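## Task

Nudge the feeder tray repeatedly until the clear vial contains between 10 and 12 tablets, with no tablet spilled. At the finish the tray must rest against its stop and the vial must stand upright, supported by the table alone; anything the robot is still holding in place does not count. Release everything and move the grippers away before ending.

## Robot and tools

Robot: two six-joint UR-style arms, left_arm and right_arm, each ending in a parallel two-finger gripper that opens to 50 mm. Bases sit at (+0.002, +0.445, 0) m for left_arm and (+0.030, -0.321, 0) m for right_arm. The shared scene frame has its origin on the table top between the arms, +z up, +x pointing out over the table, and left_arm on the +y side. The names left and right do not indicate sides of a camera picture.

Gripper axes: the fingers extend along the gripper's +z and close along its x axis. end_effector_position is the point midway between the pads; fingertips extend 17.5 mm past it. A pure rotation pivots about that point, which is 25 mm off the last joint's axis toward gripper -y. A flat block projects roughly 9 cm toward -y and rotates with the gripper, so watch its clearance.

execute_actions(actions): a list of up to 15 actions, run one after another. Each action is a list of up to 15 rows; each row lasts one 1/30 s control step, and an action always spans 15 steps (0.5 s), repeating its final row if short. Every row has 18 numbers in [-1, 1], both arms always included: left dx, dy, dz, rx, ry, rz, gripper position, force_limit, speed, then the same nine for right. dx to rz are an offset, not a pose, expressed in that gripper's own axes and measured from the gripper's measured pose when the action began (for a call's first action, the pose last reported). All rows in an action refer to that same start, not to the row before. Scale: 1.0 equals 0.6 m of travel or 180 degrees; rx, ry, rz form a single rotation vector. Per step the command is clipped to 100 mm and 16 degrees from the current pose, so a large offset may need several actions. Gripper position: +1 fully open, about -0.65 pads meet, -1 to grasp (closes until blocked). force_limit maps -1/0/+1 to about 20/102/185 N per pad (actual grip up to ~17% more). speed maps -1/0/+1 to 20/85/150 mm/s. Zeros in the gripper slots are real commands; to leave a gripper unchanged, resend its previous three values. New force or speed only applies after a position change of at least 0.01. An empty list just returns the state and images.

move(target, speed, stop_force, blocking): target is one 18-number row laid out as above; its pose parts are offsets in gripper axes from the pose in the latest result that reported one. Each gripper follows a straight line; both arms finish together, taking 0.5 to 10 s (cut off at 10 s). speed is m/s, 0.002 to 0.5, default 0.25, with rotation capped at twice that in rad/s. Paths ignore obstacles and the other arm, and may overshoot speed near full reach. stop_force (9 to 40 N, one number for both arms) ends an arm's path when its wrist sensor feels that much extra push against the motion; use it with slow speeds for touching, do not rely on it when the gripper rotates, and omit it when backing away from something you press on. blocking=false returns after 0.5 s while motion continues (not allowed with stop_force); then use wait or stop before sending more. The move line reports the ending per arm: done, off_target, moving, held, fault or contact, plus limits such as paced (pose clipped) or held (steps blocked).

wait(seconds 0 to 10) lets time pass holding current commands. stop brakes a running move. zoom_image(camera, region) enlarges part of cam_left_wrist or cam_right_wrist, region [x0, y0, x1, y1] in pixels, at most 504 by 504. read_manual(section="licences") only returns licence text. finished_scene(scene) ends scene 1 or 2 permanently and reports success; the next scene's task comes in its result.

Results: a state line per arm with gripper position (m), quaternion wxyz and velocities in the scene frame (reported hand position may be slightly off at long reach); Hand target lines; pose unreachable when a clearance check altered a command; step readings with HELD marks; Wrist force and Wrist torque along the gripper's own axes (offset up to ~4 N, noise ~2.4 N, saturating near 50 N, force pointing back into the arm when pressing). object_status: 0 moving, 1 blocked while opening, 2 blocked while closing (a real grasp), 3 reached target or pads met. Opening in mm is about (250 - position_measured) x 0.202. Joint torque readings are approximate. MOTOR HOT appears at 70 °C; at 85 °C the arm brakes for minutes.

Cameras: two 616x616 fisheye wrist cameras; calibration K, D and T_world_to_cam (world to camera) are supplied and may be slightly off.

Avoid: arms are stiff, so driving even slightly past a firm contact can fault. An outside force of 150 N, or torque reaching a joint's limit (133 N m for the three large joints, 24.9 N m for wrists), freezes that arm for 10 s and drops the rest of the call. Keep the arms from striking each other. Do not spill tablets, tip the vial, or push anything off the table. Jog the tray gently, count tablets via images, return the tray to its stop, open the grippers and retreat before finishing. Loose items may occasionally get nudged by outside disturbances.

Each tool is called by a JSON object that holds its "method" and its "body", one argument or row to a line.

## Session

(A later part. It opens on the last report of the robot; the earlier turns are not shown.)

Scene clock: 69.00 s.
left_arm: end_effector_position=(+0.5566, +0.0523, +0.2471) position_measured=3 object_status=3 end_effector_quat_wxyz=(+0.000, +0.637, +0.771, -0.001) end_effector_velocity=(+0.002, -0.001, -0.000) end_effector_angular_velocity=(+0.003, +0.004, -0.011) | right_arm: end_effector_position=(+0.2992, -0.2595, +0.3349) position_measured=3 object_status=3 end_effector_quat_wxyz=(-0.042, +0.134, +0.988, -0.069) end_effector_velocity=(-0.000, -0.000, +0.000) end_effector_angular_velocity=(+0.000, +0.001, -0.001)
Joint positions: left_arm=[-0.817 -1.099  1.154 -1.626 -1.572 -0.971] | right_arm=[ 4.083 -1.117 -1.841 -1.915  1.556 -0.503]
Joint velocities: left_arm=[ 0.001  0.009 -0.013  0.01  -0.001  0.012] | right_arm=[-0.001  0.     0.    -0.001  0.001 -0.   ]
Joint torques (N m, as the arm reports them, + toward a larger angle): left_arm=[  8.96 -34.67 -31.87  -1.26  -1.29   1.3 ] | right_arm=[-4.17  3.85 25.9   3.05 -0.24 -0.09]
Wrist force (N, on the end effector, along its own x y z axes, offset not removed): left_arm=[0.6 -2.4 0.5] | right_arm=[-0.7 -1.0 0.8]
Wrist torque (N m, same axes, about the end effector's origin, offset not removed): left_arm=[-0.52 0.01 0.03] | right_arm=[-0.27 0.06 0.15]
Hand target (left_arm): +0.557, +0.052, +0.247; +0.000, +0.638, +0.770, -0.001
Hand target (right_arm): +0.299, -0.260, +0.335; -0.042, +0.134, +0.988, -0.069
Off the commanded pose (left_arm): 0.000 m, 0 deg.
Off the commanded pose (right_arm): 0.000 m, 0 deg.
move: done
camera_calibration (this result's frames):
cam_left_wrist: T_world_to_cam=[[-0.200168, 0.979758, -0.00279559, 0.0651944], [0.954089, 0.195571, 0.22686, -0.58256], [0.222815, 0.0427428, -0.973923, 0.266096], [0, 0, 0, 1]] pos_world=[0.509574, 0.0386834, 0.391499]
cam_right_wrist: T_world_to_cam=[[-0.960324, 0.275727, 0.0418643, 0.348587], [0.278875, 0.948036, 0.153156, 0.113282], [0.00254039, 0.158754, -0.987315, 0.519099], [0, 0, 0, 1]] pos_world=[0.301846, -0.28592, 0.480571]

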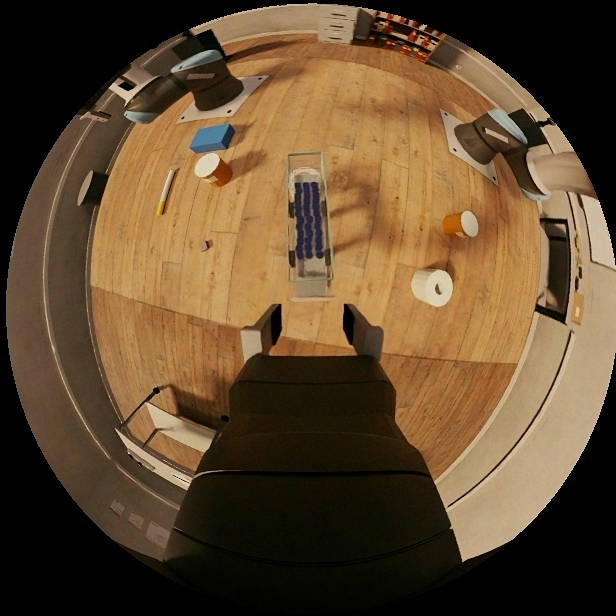

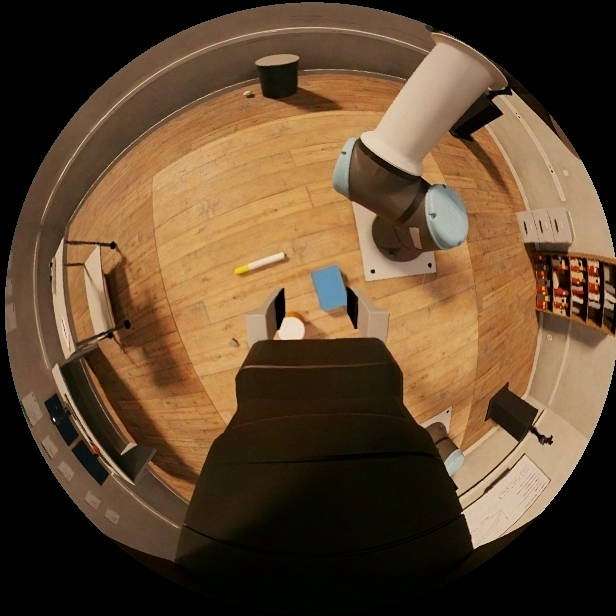

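Matches scene 1's view. Descend and jog 6 times.

{"method": "move", "body": {
  "target": [-0.002,-0.002,0.098,0,0,0,1,-0.5,1,0,0,0,0,0,0,1,0,0],
  "speed": 0.06,
  "stop_force": 15
}}

{"method": "zoom_image", "body": {
  "camera": "cam_left_wrist",
  "region": [230,120,400,330]
}}

{"method": "execute_actions", "body": {
  "actions": [
    [[0,0,0,0,0,0,-1,-0.5,1,0,0,0,0,0,0,1,0,0]],
    [[0,-0.01,0.0027,0,0,0,-1,-0.5,1,0,0,0,0,0,0,1,0,0]],
    [[0,0,0,0,0,0,1,-0.5,1,0,0,0,0,0,0,1,0,0]],
    [[0,0.01,-0.0027,0,0,0,1,-0.5,1,0,0,0,0,0,0,1,0,0]],
    [[0,0,0,0,0,0,-1,-0.5,1,0,0,0,0,0,0,1,0,0]],
    [[0,-0.01,0.0027,0,0,0,-1,-0.5,1,0,0,0,0,0,0,1,0,0]],
    [[0,0,0,0,0,0,1,-0.5,1,0,0,0,0,0,0,1,0,0]],
    [[0,0.01,-0.0027,0,0,0,1,-0.5,1,0,0,0,0,0,0,1,0,0]],
    [[0,0,0,0,0,0,-1,-0.5,1,0,0,0,0,0,0,1,0,0]],
    [[0,-0.01,0.0027,0,0,0,-1,-0.5,1,0,0,0,0,0,0,1,0,0]],
    [[0,0,0,0,0,0,1,-0.5,1,0,0,0,0,0,0,1,0,0]],
    [[0,0.01,-0.0027,0,0,0,1,-0.5,1,0,0,0,0,0,0,1,0,0]],
    [[0,0,0,0,0,0,-1,-0.5,1,0,0,0,0,0,0,1,0,0]],
    [[0,-0.01,0.0027,0,0,0,-1,-0.5,1,0,0,0,0,0,0,1,0,0]],
    [[0,0,0,0,0,0,1,-0.5,1,0,0,0,0,0,0,1,0,0]],
    [[0,0.01,-0.0027,0,0,0,1,-0.5,1,0,0,0,0,0,0,1,0,0]],
    [[0,0,0,0,0,0,-1,-0.5,1,0,0,0,0,0,0,1,0,0]],
    [[0,-0.01,0.0027,0,0,0,-1,-0.5,1,0,0,0,0,0,0,1,0,0]],
    [[0,0,0,0,0,0,1,-0.5,1,0,0,0,0,0,0,1,0,0]],
    [[0,0.01,-0.0027,0,0,0,1,-0.5,1,0,0,0,0,0,0,1,0,0]],
    [[0,0,0,0,0,0,-1,-0.5,1,0,0,0,0,0,0,1,0,0]],
    [[0,-0.01,0.0027,0,0,0,-1,-0.5,1,0,0,0,0,0,0,1,0,0]],
    [[0,0,0,0,0,0,1,-0.5,1,0,0,0,0,0,0,1,0,0]],
    [[0,0.01,-0.0027,0,0,0,1,-0.5,1,0,0,0,0,0,0,1,0,0]]
  ]
}}

{"method": "zoom_image", "body": {
  "camera": "cam_left_wrist",
  "region": [230,120,400,330]
}}

Scene clock: 94.27 s.
left_arm: end_effector_position=(+0.5556, +0.0509, +0.1885) position_measured=3 object_status=3 end_effector_quat_wxyz=(+0.000, +0.637, +0.771, -0.001) end_effector_velocity=(-0.000, +0.000, -0.002) end_effector_angular_velocity=(+0.000, -0.000, -0.000) | right_arm: end_effector_position=(+0.2992, -0.2595, +0.3349) position_measured=3 object_status=3 end_effector_quat_wxyz=(-0.042, +0.134, +0.988, -0.069) end_effector_velocity=(+0.000, +0.000, +0.000) end_effector_angular_velocity=(+0.001, -0.002, -0.000)
Joint positions: left_arm=[-0.82  -1.081  1.277 -1.768 -1.572 -0.973] | right_arm=[ 4.083 -1.117 -1.841 -1.915  1.556 -0.503]
Joint velocities: left_arm=[-0.     0.     0.004 -0.004  0.    -0.   ] | right_arm=[-0.     0.    -0.     0.002 -0.001 -0.   ]
Joint torques (N m, as the arm reports them, + toward a larger angle): left_arm=[ -9.89 -35.66 -17.58  -4.     1.35  -1.1 ] | right_arm=[-4.72  3.89 25.21  2.96 -0.2  -0.17]
Wrist force (N, on the end effector, along its own x y z axes, offset not removed): left_arm=[-0.8 -0.3 0.1] | right_arm=[-2.3 -3.0 -0.8]
Wrist torque (N m, same axes, about the end effector's origin, offset not removed): left_arm=[-0.02 0.09 0.00] | right_arm=[-0.73 0.16 0.20]
Hand target (left_arm): +0.556, +0.051, +0.188; +0.000, +0.637, +0.771, -0.001
Hand target (right_arm): +0.299, -0.260, +0.335; -0.042, +0.134, +0.988, -0.069
Off the commanded pose (left_arm): 0.000 m, 0 deg.
Off the commanded pose (right_arm): 0.000 m, 0 deg.
move: done
camera_calibration (this result's frames):
cam_left_wrist: T_world_to_cam=[[-0.200161, 0.979759, -0.00277045, 0.0662007], [0.954097, 0.19556, 0.226836, -0.568032], [0.222786, 0.0427604, -0.973929, 0.209371], [0, 0, 0, 1]] pos_world=[0.508564, 0.0372708, 0.332946]
cam_right_wrist: T_world_to_cam=[[-0.960324, 0.275727, 0.0418643, 0.348587], [0.278875, 0.948036, 0.153156, 0.113282], [0.00254027, 0.158754, -0.987315, 0.519099], [0, 0, 0, 1]] pos_world=[0.301846, -0.28592, 0.480571]

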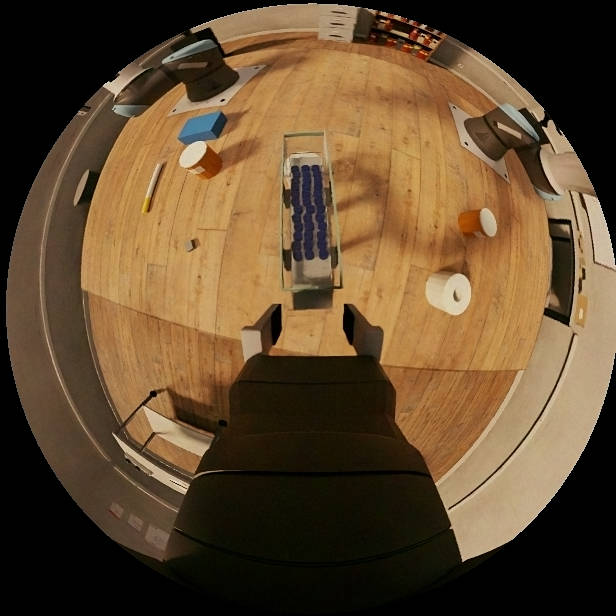

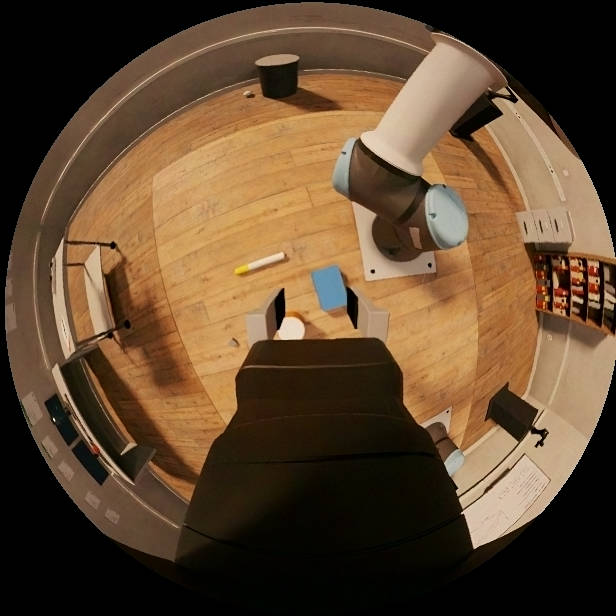

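Region (230, 120, 400, 330) of cam_left_wrist's 616x616 image, scaled by 2.400, with more detail than that image has; it fills the left 408 columns of this view, and the rest is white.

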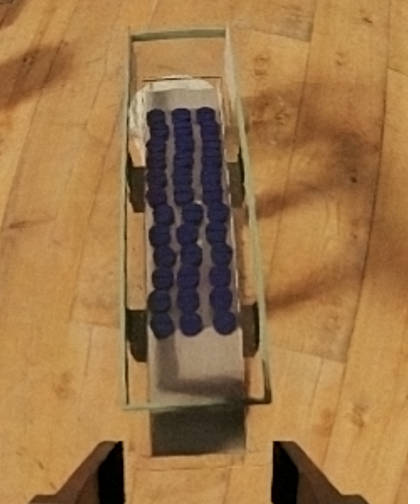

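Scene clock: 106.27 s.
left_arm: end_effector_position=(+0.5555, +0.0510, +0.1883) position_measured=3 object_status=3 end_effector_quat_wxyz=(-0.000, +0.637, +0.771, -0.001) end_effector_velocity=(+0.001, +0.000, -0.001) end_effector_angular_velocity=(+0.002, +0.001, -0.000) | right_arm: end_effector_position=(+0.2992, -0.2595, +0.3349) position_measured=3 object_status=3 end_effector_quat_wxyz=(-0.042, +0.134, +0.988, -0.069) end_effector_velocity=(+0.001, +0.000, +0.000) end_effector_angular_velocity=(-0.001, -0.001, +0.000)
Joint positions: left_arm=[-0.82  -1.081  1.278 -1.768 -1.572 -0.973] | right_arm=[ 4.083 -1.117 -1.841 -1.915  1.556 -0.503]
Joint velocities: left_arm=[ 0.001  0.003 -0.003  0.002  0.001  0.002] | right_arm=[-0.    -0.001  0.001  0.    -0.001 -0.   ]
Joint torques (N m, as the arm reports them, + toward a larger angle): left_arm=[  7.13 -35.92 -30.79  -1.72   0.12   1.32] | right_arm=[-5.17  3.97 25.76  3.04 -0.2  -0.2 ]
Wrist force (N, on the end effector, along its own x y z axes, offset not removed): left_arm=[0.4 -3.0 0.5] | right_arm=[0.4 0.2 -1.7]
Wrist torque (N m, same axes, about the end effector's origin, offset not removed): left_arm=[-0.57 -0.14 -0.04] | right_arm=[-0.22 -0.31 0.12]
Hand target (left_arm): +0.556, +0.051, +0.188; -0.000, +0.637, +0.771, -0.001
Hand target (right_arm): +0.299, -0.260, +0.335; -0.042, +0.134, +0.988, -0.069
Off the commanded pose (left_arm): 0.000 m, 0 deg.
Off the commanded pose (right_arm): 0.000 m, 0 deg.
Step readings (end_effector_position; steps 1 to 15: 1st action; 16 to 30: 2nd action; 31 to 45: 3rd action; 46 to 60: 4th action; 61 to 75: 5th action; 76 to 90: 6th action; 91 to 105: 7th action; 106 to 120: 8th action; 121 to 135: 9th action; 136 to 150: 10th action; 151 to 165: 11th action; 166 to 180: 12th action; 181 to 195: 13th action):
0: left_arm (+0.5556, +0.0509, +0.1885) | right_arm (+0.2992, -0.2595, +0.3349)
1: left_arm (+0.5556, +0.0509, +0.1885) | right_arm (+0.2992, -0.2595, +0.3349)
2: left_arm (+0.5556, +0.0509, +0.1885) | right_arm (+0.2992, -0.2595, +0.3349)
4: left_arm (+0.5556, +0.0509, +0.1885) | right_arm (+0.2992, -0.2595, +0.3349)
8: left_arm (+0.5556, +0.0509, +0.1884) | right_arm (+0.2992, -0.2595, +0.3349)
15: left_arm (+0.5556, +0.0509, +0.1884) | right_arm (+0.2992, -0.2595, +0.3349)
16: left_arm (+0.5555, +0.0509, +0.1884) | right_arm (+0.2992, -0.2595, +0.3349)
17: left_arm (+0.5549, +0.0507, +0.1883) | right_arm (+0.2992, -0.2595, +0.3349)
19: left_arm (+0.5528, +0.0503, +0.1876) | right_arm (+0.2992, -0.2595, +0.3349)
23: left_arm (+0.5507, +0.0499, +0.1870) | right_arm (+0.2992, -0.2595, +0.3349)
30: left_arm (+0.5498, +0.0498, +0.1868) | right_arm (+0.2992, -0.2595, +0.3349)
31: left_arm (+0.5498, +0.0498, +0.1868) | right_arm (+0.2992, -0.2595, +0.3349)
32: left_arm (+0.5497, +0.0498, +0.1868) | right_arm (+0.2992, -0.2595, +0.3349)
34: left_arm (+0.5497, +0.0498, +0.1868) | right_arm (+0.2992, -0.2595, +0.3349)
38: left_arm (+0.5497, +0.0498, +0.1868) | right_arm (+0.2992, -0.2595, +0.3349)
45: left_arm (+0.5497, +0.0498, +0.1868) | right_arm (+0.2992, -0.2595, +0.3349)
46: left_arm (+0.5498, +0.0497, +0.1868) | right_arm (+0.2992, -0.2595, +0.3349)
47: left_arm (+0.5504, +0.0499, +0.1871) | right_arm (+0.2992, -0.2595, +0.3349)
49: left_arm (+0.5525, +0.0503, +0.1878) | right_arm (+0.2992, -0.2595, +0.3349)
53: left_arm (+0.5547, +0.0507, +0.1883) | right_arm (+0.2992, -0.2595, +0.3349)
60: left_arm (+0.5555, +0.0509, +0.1884) | right_arm (+0.2992, -0.2595, +0.3349)
61: left_arm (+0.5555, +0.0509, +0.1884) | right_arm (+0.2992, -0.2595, +0.3349)
62: left_arm (+0.5555, +0.0509, +0.1884) | right_arm (+0.2992, -0.2595, +0.3349)
64: left_arm (+0.5555, +0.0509, +0.1884) | right_arm (+0.2992, -0.2595, +0.3349)
68: left_arm (+0.5555, +0.0509, +0.1884) | right_arm (+0.2992, -0.2595, +0.3349)
75: left_arm (+0.5556, +0.0509, +0.1884) | right_arm (+0.2992, -0.2595, +0.3349)
76: left_arm (+0.5555, +0.0509, +0.1884) | right_arm (+0.2992, -0.2595, +0.3349)
77: left_arm (+0.5549, +0.0507, +0.1882) | right_arm (+0.2992, -0.2595, +0.3349)
79: left_arm (+0.5528, +0.0504, +0.1875) | right_arm (+0.2992, -0.2595, +0.3349)
83: left_arm (+0.5507, +0.0499, +0.1870) | right_arm (+0.2992, -0.2595, +0.3349)
90: left_arm (+0.5498, +0.0498, +0.1868) | right_arm (+0.2992, -0.2595, +0.3349)
91: left_arm (+0.5497, +0.0498, +0.1868) | right_arm (+0.2992, -0.2595, +0.3349)
92: left_arm (+0.5497, +0.0498, +0.1868) | right_arm (+0.2992, -0.2595, +0.3349)
94: left_arm (+0.5497, +0.0498, +0.1868) | right_arm (+0.2992, -0.2595, +0.3349)
98: left_arm (+0.5497, +0.0498, +0.1868) | right_arm (+0.2992, -0.2595, +0.3349)
105: left_arm (+0.5497, +0.0498, +0.1868) | right_arm (+0.2992, -0.2595, +0.3349)
106: left_arm (+0.5497, +0.0498, +0.1868) | right_arm (+0.2992, -0.2595, +0.3349)
107: left_arm (+0.5504, +0.0499, +0.1870) | right_arm (+0.2992, -0.2595, +0.3349)
109: left_arm (+0.5525, +0.0503, +0.1877) | right_arm (+0.2992, -0.2595, +0.3349)
113: left_arm (+0.5547, +0.0507, +0.1883) | right_arm (+0.2992, -0.2595, +0.3349)
120: left_arm (+0.5555, +0.0509, +0.1884) | right_arm (+0.2992, -0.2595, +0.3349)
121: left_arm (+0.5555, +0.0509, +0.1884) | right_arm (+0.2992, -0.2595, +0.3349)
122: left_arm (+0.5555, +0.0509, +0.1884) | right_arm (+0.2992, -0.2595, +0.3349)
124: left_arm (+0.5555, +0.0509, +0.1884) | right_arm (+0.2992, -0.2595, +0.3349)
128: left_arm (+0.5555, +0.0509, +0.1884) | right_arm (+0.2992, -0.2595, +0.3349)
135: left_arm (+0.5555, +0.0509, +0.1884) | right_arm (+0.2992, -0.2595, +0.3349)
136: left_arm (+0.5555, +0.0509, +0.1884) | right_arm (+0.2992, -0.2595, +0.3349)
137: left_arm (+0.5549, +0.0508, +0.1882) | right_arm (+0.2992, -0.2595, +0.3349)
139: left_arm (+0.5528, +0.0504, +0.1875) | right_arm (+0.2992, -0.2595, +0.3349)
143: left_arm (+0.5506, +0.0499, +0.1869) | right_arm (+0.2992, -0.2595, +0.3349)
150: left_arm (+0.5498, +0.0498, +0.1868) | right_arm (+0.2992, -0.2595, +0.3349)
151: left_arm (+0.5497, +0.0498, +0.1868) | right_arm (+0.2992, -0.2595, +0.3349)
152: left_arm (+0.5497, +0.0498, +0.1867) | right_arm (+0.2992, -0.2595, +0.3349)
154: left_arm (+0.5497, +0.0498, +0.1867) | right_arm (+0.2992, -0.2595, +0.3349)
158: left_arm (+0.5497, +0.0498, +0.1867) | right_arm (+0.2992, -0.2595, +0.3349)
165: left_arm (+0.5497, +0.0498, +0.1867) | right_arm (+0.2992, -0.2595, +0.3349)
166: left_arm (+0.5497, +0.0498, +0.1868) | right_arm (+0.2992, -0.2595, +0.3349)
167: left_arm (+0.5504, +0.0499, +0.1870) | right_arm (+0.2992, -0.2595, +0.3349)
169: left_arm (+0.5525, +0.0503, +0.1877) | right_arm (+0.2992, -0.2595, +0.3349)
173: left_arm (+0.5547, +0.0507, +0.1882) | right_arm (+0.2992, -0.2595, +0.3349)
180: left_arm (+0.5555, +0.0509, +0.1884) | right_arm (+0.2992, -0.2595, +0.3349)
181: left_arm (+0.5555, +0.0509, +0.1884) | right_arm (+0.2992, -0.2595, +0.3349)
182: left_arm (+0.5555, +0.0509, +0.1884) | right_arm (+0.2992, -0.2595, +0.3349)
184: left_arm (+0.5555, +0.0510, +0.1883) | right_arm (+0.2992, -0.2595, +0.3349)
Lines left out of this list: 57.
camera_calibration (this result's frames):
cam_left_wrist: T_world_to_cam=[[-0.200005, 0.979792, -0.00227638, 0.0659209], [0.954187, 0.195305, 0.226679, -0.567877], [0.222543, 0.0431649, -0.973967, 0.209246], [0, 0, 0, 1]] pos_world=[0.50848, 0.0372883, 0.332674]
cam_right_wrist: T_world_to_cam=[[-0.960324, 0.275727, 0.0418644, 0.348587], [0.278875, 0.948036, 0.153156, 0.113282], [0.0025403, 0.158754, -0.987315, 0.519099], [0, 0, 0, 1]] pos_world=[0.301846, -0.28592, 0.480571]

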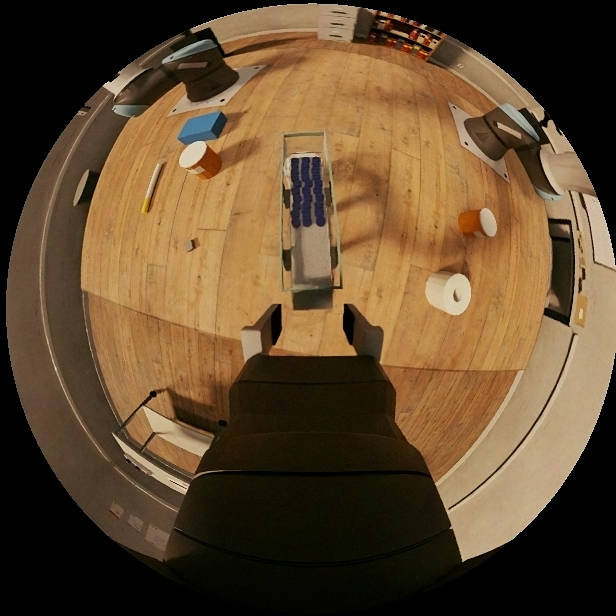

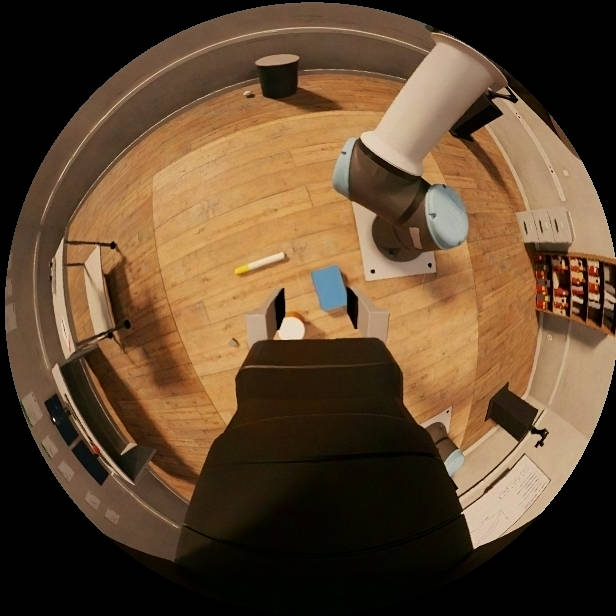

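Region (230, 120, 400, 330) of cam_left_wrist's 616x616 image, scaled by 2.400, with more detail than that image has; it fills the left 408 columns of this view, and the rest is white.

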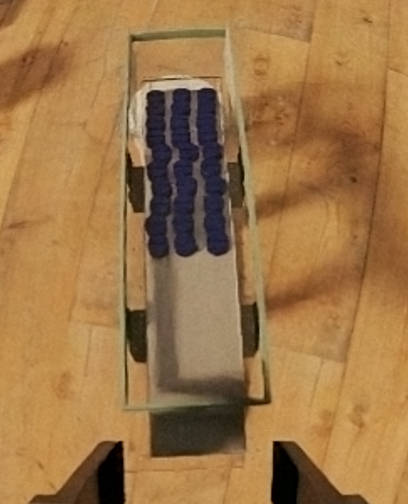

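{"method": "execute_actions", "body": {
  "actions": [
    [[0,0,0,0,0,0,-1,-0.5,1,0,0,0,0,0,0,1,0,0]],
    [[0,-0.01,0.0027,0,0,0,-1,-0.5,1,0,0,0,0,0,0,1,0,0]],
    [[0,0,0,0,0,0,1,-0.5,1,0,0,0,0,0,0,1,0,0]],
    [[0,0.01,-0.0027,0,0,0,1,-0.5,1,0,0,0,0,0,0,1,0,0]],
    [[0,0,0,0,0,0,-1,-0.5,1,0,0,0,0,0,0,1,0,0]],
    [[0,-0.01,0.0027,0,0,0,-1,-0.5,1,0,0,0,0,0,0,1,0,0]],
    [[0,0,0,0,0,0,1,-0.5,1,0,0,0,0,0,0,1,0,0]],
    [[0,0.01,-0.0027,0,0,0,1,-0.5,1,0,0,0,0,0,0,1,0,0]]
  ]
}}

{"method": "zoom_image", "body": {
  "camera": "cam_left_wrist",
  "region": [270,140,350,230]
}}

Scene clock: 119.20 s.
left_arm: end_effector_position=(+0.5555, +0.0510, +0.1881) position_measured=3 object_status=3 end_effector_quat_wxyz=(-0.000, +0.637, +0.771, -0.001) end_effector_velocity=(+0.001, +0.000, -0.001) end_effector_angular_velocity=(+0.002, +0.001, +0.000) | right_arm: end_effector_position=(+0.2992, -0.2595, +0.3349) position_measured=3 object_status=3 end_effector_quat_wxyz=(-0.042, +0.134, +0.988, -0.069) end_effector_velocity=(+0.000, -0.000, -0.000) end_effector_angular_velocity=(-0.002, +0.000, +0.000)
Joint positions: left_arm=[-0.82  -1.081  1.278 -1.768 -1.572 -0.973] | right_arm=[ 4.083 -1.117 -1.841 -1.915  1.556 -0.503]
Joint velocities: left_arm=[ 0.001  0.003 -0.003  0.002  0.     0.001] | right_arm=[ 0.    -0.001 -0.    -0.001 -0.001  0.   ]
Joint torques (N m, as the arm reports them, + toward a larger angle): left_arm=[  9.45 -36.59 -32.25  -1.52  -0.35   1.23] | right_arm=[-5.    3.96 26.23  3.05 -0.17 -0.22]
Wrist force (N, on the end effector, along its own x y z axes, offset not removed): left_arm=[-0.3 -3.1 -1.0] | right_arm=[-2.0 0.3 0.8]
Wrist torque (N m, same axes, about the end effector's origin, offset not removed): left_arm=[-0.64 -0.01 -0.02] | right_arm=[-0.12 0.06 0.16]
Hand target (left_arm): +0.556, +0.051, +0.188; -0.000, +0.637, +0.771, -0.001
Hand target (right_arm): +0.299, -0.260, +0.335; -0.042, +0.134, +0.988, -0.069
Off the commanded pose (left_arm): 0.000 m, 0 deg.
Off the commanded pose (right_arm): 0.000 m, 0 deg.
Step readings (end_effector_position; steps 1 to 15: 1st action; 16 to 30: 2nd action; 31 to 45: 3rd action; 46 to 60: 4th action; 61 to 75: 5th action; 76 to 90: 6th action; 91 to 105: 7th action; 106 to 120: 8th action):
0: left_arm (+0.5556, +0.0510, +0.1883) | right_arm (+0.2992, -0.2595, +0.3349)
1: left_arm (+0.5556, +0.0510, +0.1883) | right_arm (+0.2992, -0.2595, +0.3349)
2: left_arm (+0.5556, +0.0510, +0.1883) | right_arm (+0.2992, -0.2595, +0.3349)
4: left_arm (+0.5556, +0.0510, +0.1882) | right_arm (+0.2992, -0.2595, +0.3349)
8: left_arm (+0.5555, +0.0510, +0.1882) | right_arm (+0.2992, -0.2595, +0.3349)
15: left_arm (+0.5555, +0.0510, +0.1881) | right_arm (+0.2992, -0.2595, +0.3349)
16: left_arm (+0.5555, +0.0510, +0.1882) | right_arm (+0.2992, -0.2595, +0.3349)
17: left_arm (+0.5548, +0.0508, +0.1880) | right_arm (+0.2992, -0.2595, +0.3349)
19: left_arm (+0.5527, +0.0504, +0.1874) | right_arm (+0.2992, -0.2595, +0.3349)
23: left_arm (+0.5506, +0.0500, +0.1868) | right_arm (+0.2992, -0.2595, +0.3349)
30: left_arm (+0.5498, +0.0499, +0.1866) | right_arm (+0.2992, -0.2595, +0.3349)
31: left_arm (+0.5497, +0.0499, +0.1866) | right_arm (+0.2992, -0.2595, +0.3349)
32: left_arm (+0.5497, +0.0499, +0.1865) | right_arm (+0.2992, -0.2595, +0.3349)
34: left_arm (+0.5497, +0.0499, +0.1865) | right_arm (+0.2992, -0.2595, +0.3349)
38: left_arm (+0.5497, +0.0499, +0.1865) | right_arm (+0.2992, -0.2595, +0.3349)
45: left_arm (+0.5497, +0.0499, +0.1865) | right_arm (+0.2992, -0.2595, +0.3349)
46: left_arm (+0.5497, +0.0499, +0.1866) | right_arm (+0.2992, -0.2595, +0.3349)
47: left_arm (+0.5504, +0.0500, +0.1868) | right_arm (+0.2992, -0.2595, +0.3349)
49: left_arm (+0.5525, +0.0504, +0.1875) | right_arm (+0.2992, -0.2595, +0.3349)
53: left_arm (+0.5546, +0.0508, +0.1880) | right_arm (+0.2992, -0.2595, +0.3349)
60: left_arm (+0.5555, +0.0510, +0.1882) | right_arm (+0.2992, -0.2595, +0.3349)
61: left_arm (+0.5555, +0.0510, +0.1882) | right_arm (+0.2992, -0.2595, +0.3349)
62: left_arm (+0.5555, +0.0510, +0.1882) | right_arm (+0.2992, -0.2595, +0.3349)
64: left_arm (+0.5555, +0.0510, +0.1882) | right_arm (+0.2992, -0.2595, +0.3349)
68: left_arm (+0.5555, +0.0510, +0.1882) | right_arm (+0.2992, -0.2595, +0.3349)
75: left_arm (+0.5555, +0.0510, +0.1882) | right_arm (+0.2992, -0.2595, +0.3349)
76: left_arm (+0.5555, +0.0510, +0.1881) | right_arm (+0.2992, -0.2595, +0.3349)
77: left_arm (+0.5549, +0.0509, +0.1879) | right_arm (+0.2992, -0.2595, +0.3349)
79: left_arm (+0.5528, +0.0505, +0.1873) | right_arm (+0.2992, -0.2595, +0.3349)
83: left_arm (+0.5506, +0.0501, +0.1867) | right_arm (+0.2992, -0.2595, +0.3349)
90: left_arm (+0.5497, +0.0499, +0.1865) | right_arm (+0.2992, -0.2595, +0.3349)
91: left_arm (+0.5497, +0.0499, +0.1865) | right_arm (+0.2992, -0.2595, +0.3349)
92: left_arm (+0.5497, +0.0499, +0.1865) | right_arm (+0.2992, -0.2595, +0.3349)
94: left_arm (+0.5497, +0.0499, +0.1865) | right_arm (+0.2992, -0.2595, +0.3349)
98: left_arm (+0.5497, +0.0499, +0.1865) | right_arm (+0.2992, -0.2595, +0.3349)
105: left_arm (+0.5497, +0.0499, +0.1865) | right_arm (+0.2992, -0.2595, +0.3349)
106: left_arm (+0.5497, +0.0499, +0.1865) | right_arm (+0.2992, -0.2595, +0.3349)
107: left_arm (+0.5504, +0.0500, +0.1868) | right_arm (+0.2992, -0.2595, +0.3349)
109: left_arm (+0.5525, +0.0504, +0.1875) | right_arm (+0.2992, -0.2595, +0.3349)
113: left_arm (+0.5546, +0.0509, +0.1880) | right_arm (+0.2992, -0.2595, +0.3349)
120: end_effector_position above
camera_calibration (this result's frames):
cam_left_wrist: T_world_to_cam=[[-0.20006, 0.979781, -0.00207422, 0.0658497], [0.954211, 0.195319, 0.226566, -0.567848], [0.222391, 0.0433476, -0.973994, 0.209194], [0, 0, 0, 1]] pos_world=[0.508498, 0.037325, 0.332545]
cam_right_wrist: T_world_to_cam=[[-0.960324, 0.275727, 0.0418644, 0.348587], [0.278875, 0.948036, 0.153156, 0.113282], [0.00254032, 0.158754, -0.987315, 0.519099], [0, 0, 0, 1]] pos_world=[0.301846, -0.28592, 0.480571]

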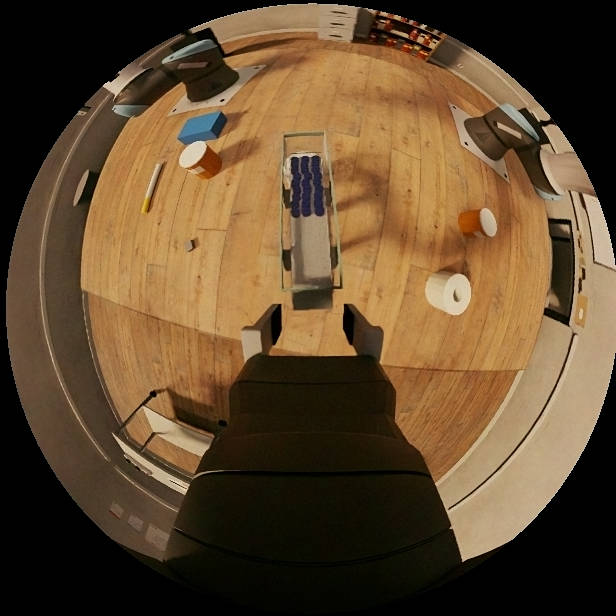

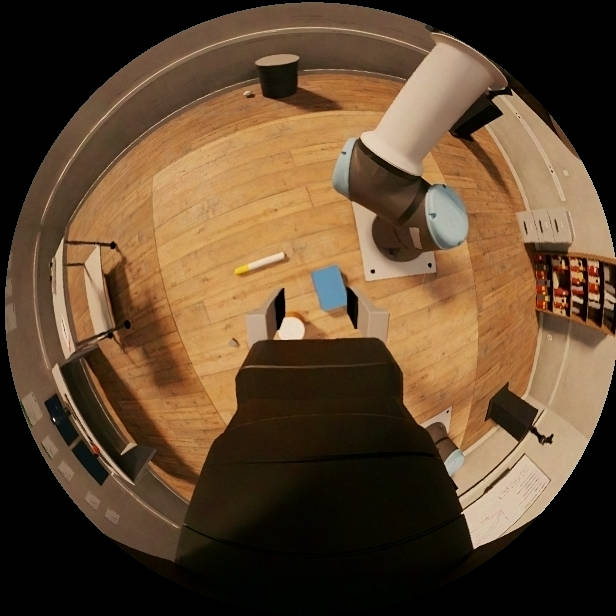

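Region (270, 140, 350, 230) of cam_left_wrist's 616x616 image, scaled by 5.600, with more detail than that image has.

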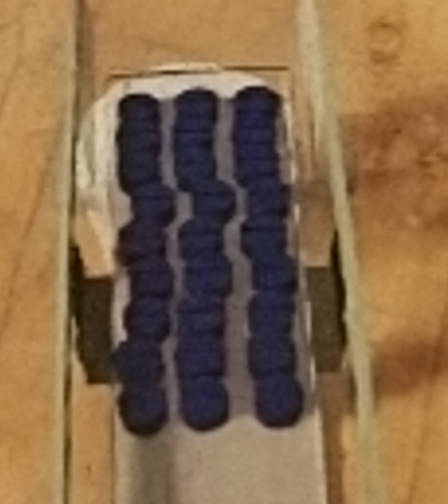

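9 rows. One more, then lift over the tray to count.

{"method": "execute_actions", "body": {
  "actions": [
    [[0,0,0,0,0,0,-1,-0.5,1,0,0,0,0,0,0,1,0,0]],
    [[0,-0.01,0.0027,0,0,0,-1,-0.5,1,0,0,0,0,0,0,1,0,0]],
    [[0,0,0,0,0,0,1,-0.5,1,0,0,0,0,0,0,1,0,0]],
    [[0,0.01,-0.0027,0,0,0,1,-0.5,1,0,0,0,0,0,0,1,0,0]]
  ]
}}

{"method": "zoom_image", "body": {
  "camera": "cam_left_wrist",
  "region": [270,140,350,230]
}}

{"method": "move", "body": {
  "target": [0,0,-0.1,0,0,0,1,-0.5,1,0,0,0,0,0,0,1,0,0]
}}

Scene clock: 128.23 s.
left_arm: end_effector_position=(+0.5555, +0.0511, +0.1880) position_measured=3 object_status=3 end_effector_quat_wxyz=(-0.000, +0.637, +0.771, -0.001) end_effector_velocity=(+0.002, +0.000, +0.000) end_effector_angular_velocity=(-0.001, -0.000, +0.000) | right_arm: end_effector_position=(+0.2992, -0.2595, +0.3349) position_measured=3 object_status=3 end_effector_quat_wxyz=(-0.042, +0.134, +0.988, -0.069) end_effector_velocity=(-0.000, -0.000, -0.000) end_effector_angular_velocity=(-0.001, +0.001, +0.000)
Joint positions: left_arm=[-0.82  -1.081  1.278 -1.768 -1.572 -0.973] | right_arm=[ 4.083 -1.117 -1.841 -1.915  1.556 -0.503]
Joint velocities: left_arm=[ 0.002  0.002 -0.004  0.001 -0.     0.002] | right_arm=[ 0.    -0.    -0.001 -0.001 -0.     0.   ]
Joint torques (N m, as the arm reports them, + toward a larger angle): left_arm=[  8.22 -35.37 -29.7   -1.65  -0.4    1.12] | right_arm=[-5.44  4.01 25.78  3.16 -0.18 -0.17]
Wrist force (N, on the end effector, along its own x y z axes, offset not removed): left_arm=[-1.1 -2.9 0.1] | right_arm=[-2.3 -2.6 -2.2]
Wrist torque (N m, same axes, about the end effector's origin, offset not removed): left_arm=[-0.59 0.30 -0.02] | right_arm=[-0.78 0.32 0.18]
Hand target (left_arm): +0.556, +0.051, +0.188; -0.000, +0.637, +0.771, -0.001
Hand target (right_arm): +0.299, -0.260, +0.335; -0.042, +0.134, +0.988, -0.069
Off the commanded pose (left_arm): 0.000 m, 0 deg.
Off the commanded pose (right_arm): 0.000 m, 0 deg.
Step readings (end_effector_position; steps 1 to 15: 1st action; 16 to 30: 2nd action; 31 to 45: 3rd action; 46 to 60: 4th action):
0: left_arm (+0.5556, +0.0510, +0.1881) | right_arm (+0.2992, -0.2595, +0.3349)
1: left_arm (+0.5556, +0.0510, +0.1881) | right_arm (+0.2992, -0.2595, +0.3349)
2: left_arm (+0.5556, +0.0510, +0.1881) | right_arm (+0.2992, -0.2595, +0.3349)
4: left_arm (+0.5556, +0.0510, +0.1881) | right_arm (+0.2992, -0.2595, +0.3349)
8: left_arm (+0.5555, +0.0511, +0.1881) | right_arm (+0.2992, -0.2595, +0.3349)
15: left_arm (+0.5555, +0.0511, +0.1880) | right_arm (+0.2992, -0.2595, +0.3349)
16: left_arm (+0.5555, +0.0511, +0.1880) | right_arm (+0.2992, -0.2595, +0.3349)
17: left_arm (+0.5548, +0.0509, +0.1879) | right_arm (+0.2992, -0.2595, +0.3349)
19: left_arm (+0.5527, +0.0505, +0.1872) | right_arm (+0.2992, -0.2595, +0.3349)
23: left_arm (+0.5506, +0.0501, +0.1867) | right_arm (+0.2992, -0.2595, +0.3349)
30: left_arm (+0.5497, +0.0499, +0.1864) | right_arm (+0.2992, -0.2595, +0.3349)
31: left_arm (+0.5497, +0.0499, +0.1864) | right_arm (+0.2992, -0.2595, +0.3349)
32: left_arm (+0.5497, +0.0499, +0.1864) | right_arm (+0.2992, -0.2595, +0.3349)
34: left_arm (+0.5497, +0.0499, +0.1864) | right_arm (+0.2992, -0.2595, +0.3349)
38: left_arm (+0.5497, +0.0499, +0.1864) | right_arm (+0.2992, -0.2595, +0.3349)
45: left_arm (+0.5497, +0.0499, +0.1864) | right_arm (+0.2992, -0.2595, +0.3349)
46: left_arm (+0.5497, +0.0499, +0.1864) | right_arm (+0.2992, -0.2595, +0.3349)
47: left_arm (+0.5504, +0.0501, +0.1867) | right_arm (+0.2992, -0.2595, +0.3349)
49: left_arm (+0.5525, +0.0505, +0.1874) | right_arm (+0.2992, -0.2595, +0.3349)
53: left_arm (+0.5546, +0.0509, +0.1879) | right_arm (+0.2992, -0.2595, +0.3349)
60: end_effector_position above
camera_calibration (this result's frames):
cam_left_wrist: T_world_to_cam=[[-0.200131, 0.979767, -0.00198188, 0.0658372], [0.95422, 0.19537, 0.226483, -0.567833], [0.222288, 0.0434351, -0.974013, 0.209151], [0, 0, 0, 1]] pos_world=[0.508522, 0.0373482, 0.332452]
cam_right_wrist: T_world_to_cam=[[-0.960324, 0.275727, 0.0418643, 0.348587], [0.278875, 0.948036, 0.153156, 0.113282], [0.0025404, 0.158754, -0.987315, 0.519099], [0, 0, 0, 1]] pos_world=[0.301846, -0.28592, 0.480571]

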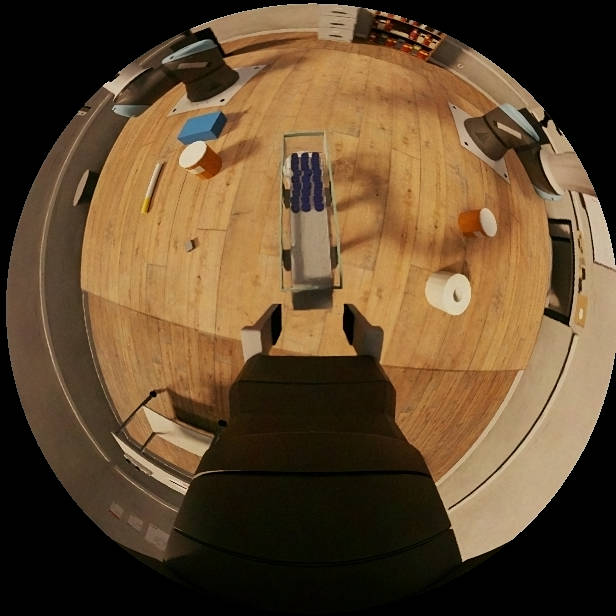

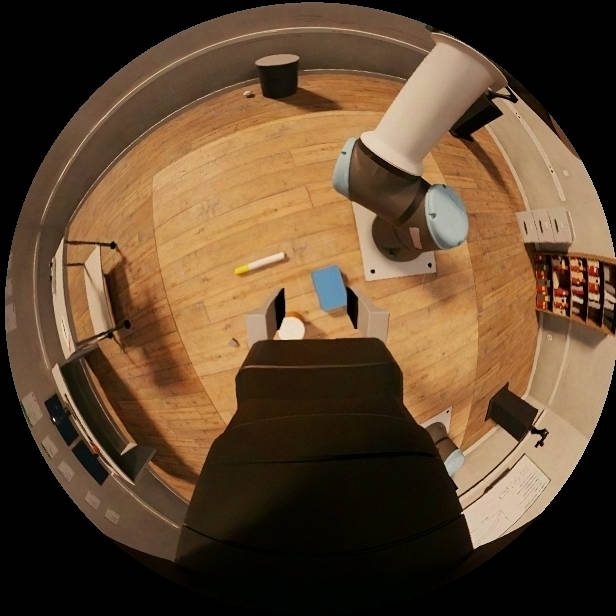

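Region (270, 140, 350, 230) of cam_left_wrist's 616x616 image, scaled by 5.600, with more detail than that image has.

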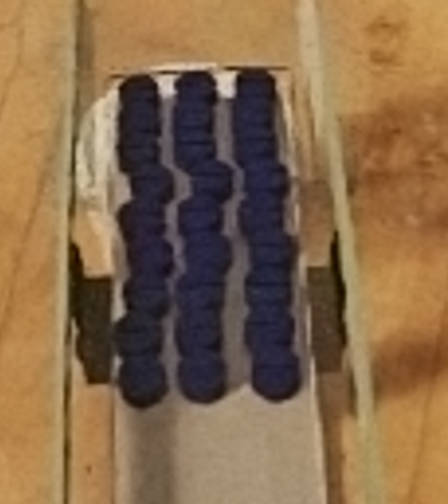

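Scene clock: 129.20 s.
left_arm: end_effector_position=(+0.5555, +0.0511, +0.2479) position_measured=3 object_status=3 end_effector_quat_wxyz=(-0.000, +0.637, +0.771, -0.001) end_effector_velocity=(+0.000, -0.000, +0.002) end_effector_angular_velocity=(+0.001, +0.001, +0.001) | right_arm: end_effector_position=(+0.2992, -0.2595, +0.3349) position_measured=3 object_status=3 end_effector_quat_wxyz=(-0.042, +0.134, +0.988, -0.069) end_effector_velocity=(+0.000, -0.000, +0.000) end_effector_angular_velocity=(-0.001, -0.002, +0.001)
Joint positions: left_arm=[-0.82  -1.099  1.152 -1.624 -1.572 -0.973] | right_arm=[ 4.083 -1.117 -1.841 -1.915  1.556 -0.503]
Joint velocities: left_arm=[ 0.     0.001 -0.007  0.006 -0.    -0.001] | right_arm=[ 0.     0.001  0.     0.    -0.002 -0.   ]
Joint torques (N m, as the arm reports them, + toward a larger angle): left_arm=[  8.67 -36.45 -32.19  -1.31  -1.25  -0.61] | right_arm=[-5.51  3.88 26.1   3.11 -0.14 -0.11]
Wrist force (N, on the end effector, along its own x y z axes, offset not removed): left_arm=[1.2 -3.1 -1.0] | right_arm=[-1.8 -0.4 -1.1]
Wrist torque (N m, same axes, about the end effector's origin, offset not removed): left_arm=[-0.56 -0.17 -0.06] | right_arm=[-0.31 0.12 0.13]
Hand target (left_arm): +0.556, +0.051, +0.248; -0.000, +0.637, +0.771, -0.001
Hand target (right_arm): +0.299, -0.260, +0.335; -0.042, +0.134, +0.988, -0.069
Off the commanded pose (left_arm): 0.000 m, 0 deg.
Off the commanded pose (right_arm): 0.000 m, 0 deg.
move: done
camera_calibration (this result's frames):
cam_left_wrist: T_world_to_cam=[[-0.200133, 0.979766, -0.00222549, 0.0660386], [0.954163, 0.195418, 0.22668, -0.581483], [0.222528, 0.0432426, -0.973967, 0.267348], [0, 0, 0, 1]] pos_world=[0.508553, 0.0373689, 0.392346]
cam_right_wrist: T_world_to_cam=[[-0.960324, 0.275727, 0.0418644, 0.348587], [0.278875, 0.948036, 0.153156, 0.113282], [0.00254022, 0.158754, -0.987315, 0.519099], [0, 0, 0, 1]] pos_world=[0.301846, -0.28592, 0.480571]

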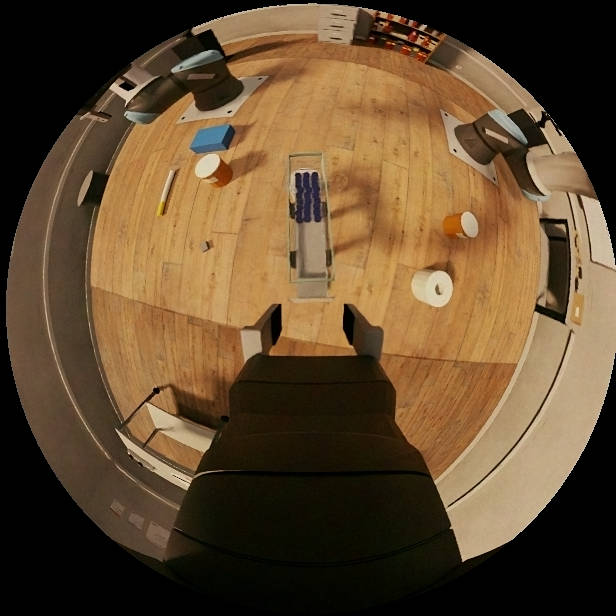

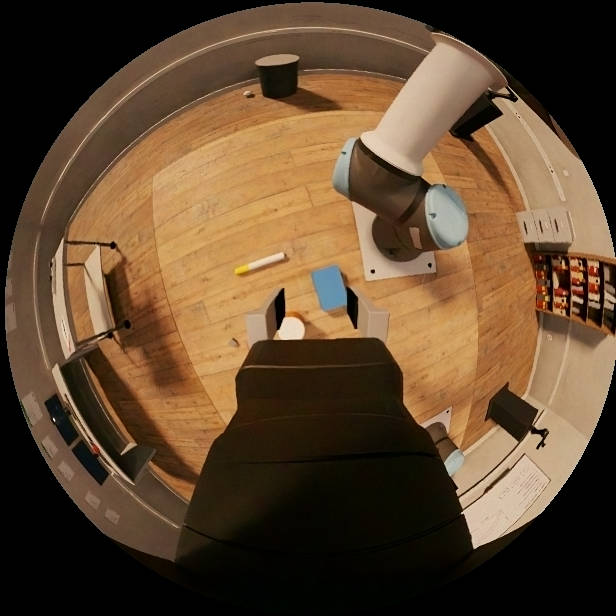

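Still 9; one more.

{"method": "move", "body": {
  "target": [0,0,0.1,0,0,0,1,-0.5,1,0,0,0,0,0,0,1,0,0],
  "speed": 0.1
}}

{"method": "execute_actions", "body": {
  "actions": [
    [[0,0,0,0,0,0,-1,-0.5,1,0,0,0,0,0,0,1,0,0]],
    [[0,-0.008,0.0022,0,0,0,-1,-0.5,1,0,0,0,0,0,0,1,0,0]],
    [[0,0,0,0,0,0,1,-0.5,1,0,0,0,0,0,0,1,0,0]],
    [[0,0.008,-0.0022,0,0,0,1,-0.5,1,0,0,0,0,0,0,1,0,0]]
  ]
}}

{"method": "zoom_image", "body": {
  "camera": "cam_left_wrist",
  "region": [270,140,350,230]
}}

Scene clock: 140.27 s.
left_arm: end_effector_position=(+0.5555, +0.0511, +0.1882) position_measured=3 object_status=3 end_effector_quat_wxyz=(-0.000, +0.637, +0.771, -0.001) end_effector_velocity=(+0.000, -0.000, -0.003) end_effector_angular_velocity=(-0.000, -0.001, +0.000) | right_arm: end_effector_position=(+0.2992, -0.2595, +0.3349) position_measured=3 object_status=3 end_effector_quat_wxyz=(-0.042, +0.134, +0.988, -0.069) end_effector_velocity=(-0.000, -0.000, +0.000) end_effector_angular_velocity=(-0.001, +0.000, -0.000)
Joint positions: left_arm=[-0.82  -1.081  1.278 -1.768 -1.572 -0.973] | right_arm=[ 4.083 -1.117 -1.841 -1.915  1.556 -0.503]
Joint velocities: left_arm=[-0.     0.001  0.005 -0.007  0.001 -0.   ] | right_arm=[-0.     0.001  0.001 -0.002 -0.    -0.   ]
Joint torques (N m, as the arm reports them, + toward a larger angle): left_arm=[ -9.74 -35.67 -17.99  -4.23   1.06  -1.23] | right_arm=[-5.71  3.9  26.34  3.05 -0.3  -0.17]
Wrist force (N, on the end effector, along its own x y z axes, offset not removed): left_arm=[-1.5 -3.1 -2.0] | right_arm=[-0.2 1.8 -2.3]
Wrist torque (N m, same axes, about the end effector's origin, offset not removed): left_arm=[-0.65 0.25 -0.08] | right_arm=[0.01 -0.14 0.07]
Hand target (left_arm): +0.555, +0.051, +0.188; -0.000, +0.637, +0.771, -0.001
Hand target (right_arm): +0.299, -0.260, +0.335; -0.042, +0.134, +0.988, -0.069
Off the commanded pose (left_arm): 0.000 m, 0 deg.
Off the commanded pose (right_arm): 0.000 m, 0 deg.
move: done
camera_calibration (this result's frames):
cam_left_wrist: T_world_to_cam=[[-0.200185, 0.979756, -0.00220507, 0.0658541], [0.954171, 0.195467, 0.226605, -0.567889], [0.222449, 0.0432589, -0.973984, 0.209247], [0, 0, 0, 1]] pos_world=[0.508499, 0.0374309, 0.332635]
cam_right_wrist: T_world_to_cam=[[-0.960324, 0.275727, 0.0418641, 0.348587], [0.278875, 0.948036, 0.153156, 0.113282], [0.00254058, 0.158754, -0.987315, 0.519099], [0, 0, 0, 1]] pos_world=[0.301846, -0.28592, 0.480571]

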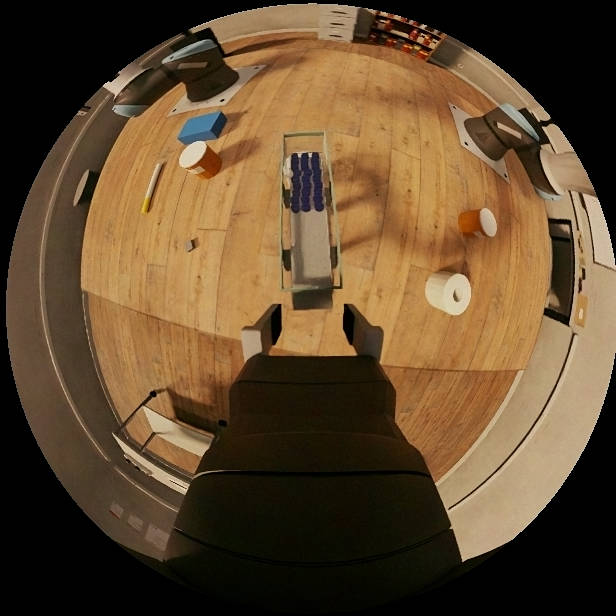

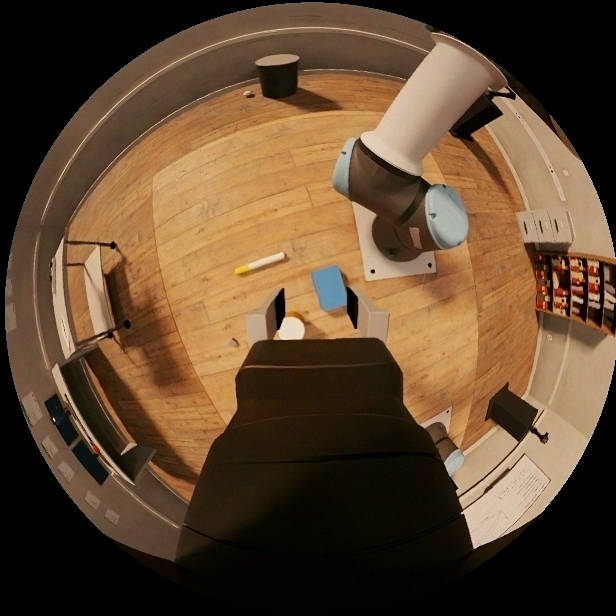

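Scene clock: 142.27 s.
left_arm: end_effector_position=(+0.5554, +0.0511, +0.1881) position_measured=3 object_status=3 end_effector_quat_wxyz=(-0.000, +0.637, +0.771, -0.001) end_effector_velocity=(+0.001, +0.001, +0.000) end_effector_angular_velocity=(+0.001, +0.001, +0.000) | right_arm: end_effector_position=(+0.2992, -0.2595, +0.3349) position_measured=3 object_status=3 end_effector_quat_wxyz=(-0.042, +0.134, +0.988, -0.069) end_effector_velocity=(-0.000, +0.001, -0.000) end_effector_angular_velocity=(+0.002, +0.001, -0.001)
Joint positions: left_arm=[-0.82  -1.081  1.278 -1.768 -1.572 -0.973] | right_arm=[ 4.083 -1.117 -1.841 -1.915  1.556 -0.503]
Joint velocities: left_arm=[ 0.001  0.001 -0.003  0.003  0.     0.001] | right_arm=[-0.001 -0.    -0.     0.002  0.002  0.   ]
Joint torques (N m, as the arm reports them, + toward a larger angle): left_arm=[  8.55 -36.32 -31.3   -1.31   1.24   1.65] | right_arm=[-5.65  4.09 25.74  3.15 -0.24 -0.06]
Wrist force (N, on the end effector, along its own x y z axes, offset not removed): left_arm=[0.2 -1.2 0.5] | right_arm=[-1.3 0.5 -2.1]
Wrist torque (N m, same axes, about the end effector's origin, offset not removed): left_arm=[-0.30 -0.04 -0.03] | right_arm=[-0.13 -0.03 0.14]
Hand target (left_arm): +0.556, +0.051, +0.188; -0.000, +0.637, +0.771, -0.001
Hand target (right_arm): +0.299, -0.260, +0.335; -0.042, +0.134, +0.988, -0.069
Off the commanded pose (left_arm): 0.000 m, 0 deg.
Off the commanded pose (right_arm): 0.000 m, 0 deg.
Step readings (end_effector_position; steps 1 to 15: 1st action; 16 to 30: 2nd action; 31 to 45: 3rd action; 46 to 60: 4th action):
0: left_arm (+0.5555, +0.0511, +0.1882) | right_arm (+0.2992, -0.2595, +0.3349)
1: left_arm (+0.5555, +0.0511, +0.1881) | right_arm (+0.2992, -0.2595, +0.3349)
2: left_arm (+0.5555, +0.0511, +0.1881) | right_arm (+0.2992, -0.2595, +0.3349)
4: left_arm (+0.5555, +0.0511, +0.1881) | right_arm (+0.2992, -0.2595, +0.3349)
8: left_arm (+0.5555, +0.0511, +0.1881) | right_arm (+0.2992, -0.2595, +0.3349)
15: left_arm (+0.5555, +0.0511, +0.1881) | right_arm (+0.2992, -0.2595, +0.3349)
16: left_arm (+0.5554, +0.0511, +0.1881) | right_arm (+0.2992, -0.2595, +0.3349)
17: left_arm (+0.5549, +0.0510, +0.1880) | right_arm (+0.2992, -0.2595, +0.3349)
19: left_arm (+0.5532, +0.0507, +0.1874) | right_arm (+0.2992, -0.2595, +0.3349)
23: left_arm (+0.5515, +0.0503, +0.1869) | right_arm (+0.2992, -0.2595, +0.3349)
30: left_arm (+0.5509, +0.0502, +0.1868) | right_arm (+0.2992, -0.2595, +0.3349)
31: left_arm (+0.5508, +0.0502, +0.1868) | right_arm (+0.2992, -0.2595, +0.3349)
32: left_arm (+0.5508, +0.0502, +0.1868) | right_arm (+0.2992, -0.2595, +0.3349)
34: left_arm (+0.5508, +0.0502, +0.1868) | right_arm (+0.2992, -0.2595, +0.3349)
38: left_arm (+0.5508, +0.0502, +0.1868) | right_arm (+0.2992, -0.2595, +0.3349)
45: left_arm (+0.5508, +0.0502, +0.1868) | right_arm (+0.2992, -0.2595, +0.3349)
46: left_arm (+0.5508, +0.0502, +0.1868) | right_arm (+0.2992, -0.2595, +0.3349)
47: left_arm (+0.5513, +0.0503, +0.1870) | right_arm (+0.2992, -0.2595, +0.3349)
49: left_arm (+0.5530, +0.0506, +0.1876) | right_arm (+0.2992, -0.2595, +0.3349)
53: left_arm (+0.5547, +0.0510, +0.1880) | right_arm (+0.2992, -0.2595, +0.3349)
60: end_effector_position above
camera_calibration (this result's frames):
cam_left_wrist: T_world_to_cam=[[-0.200183, 0.979756, -0.00210235, 0.0658122], [0.954189, 0.195445, 0.22655, -0.567809], [0.222375, 0.0433453, -0.973997, 0.209194], [0, 0, 0, 1]] pos_world=[0.508452, 0.0374279, 0.332529]
cam_right_wrist: T_world_to_cam=[[-0.960324, 0.275727, 0.0418643, 0.348587], [0.278875, 0.948036, 0.153156, 0.113282], [0.0025404, 0.158754, -0.987315, 0.519099], [0, 0, 0, 1]] pos_world=[0.301846, -0.28592, 0.480571]

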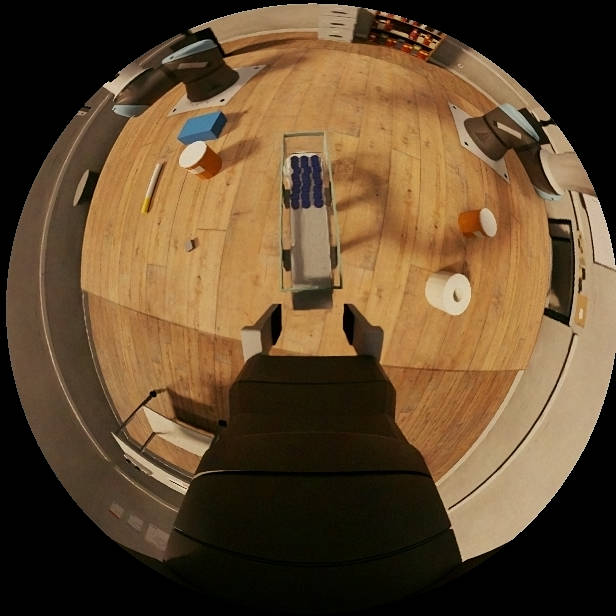

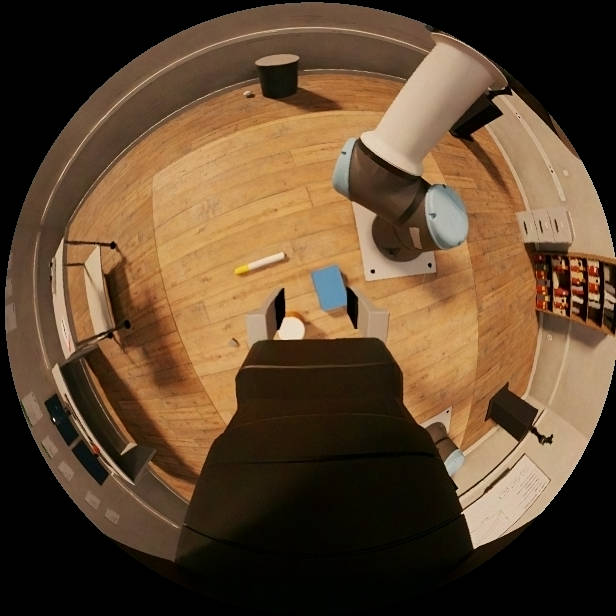

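Region (270, 140, 350, 230) of cam_left_wrist's 616x616 image, scaled by 5.600, with more detail than that image has.

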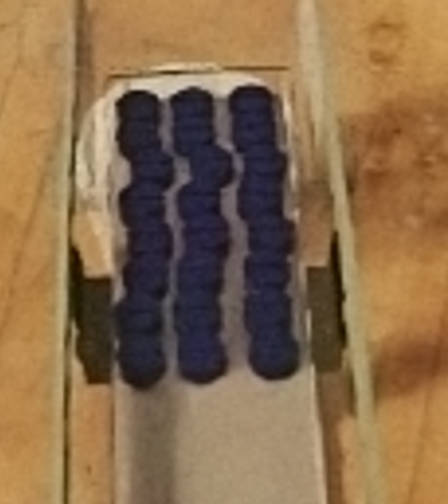

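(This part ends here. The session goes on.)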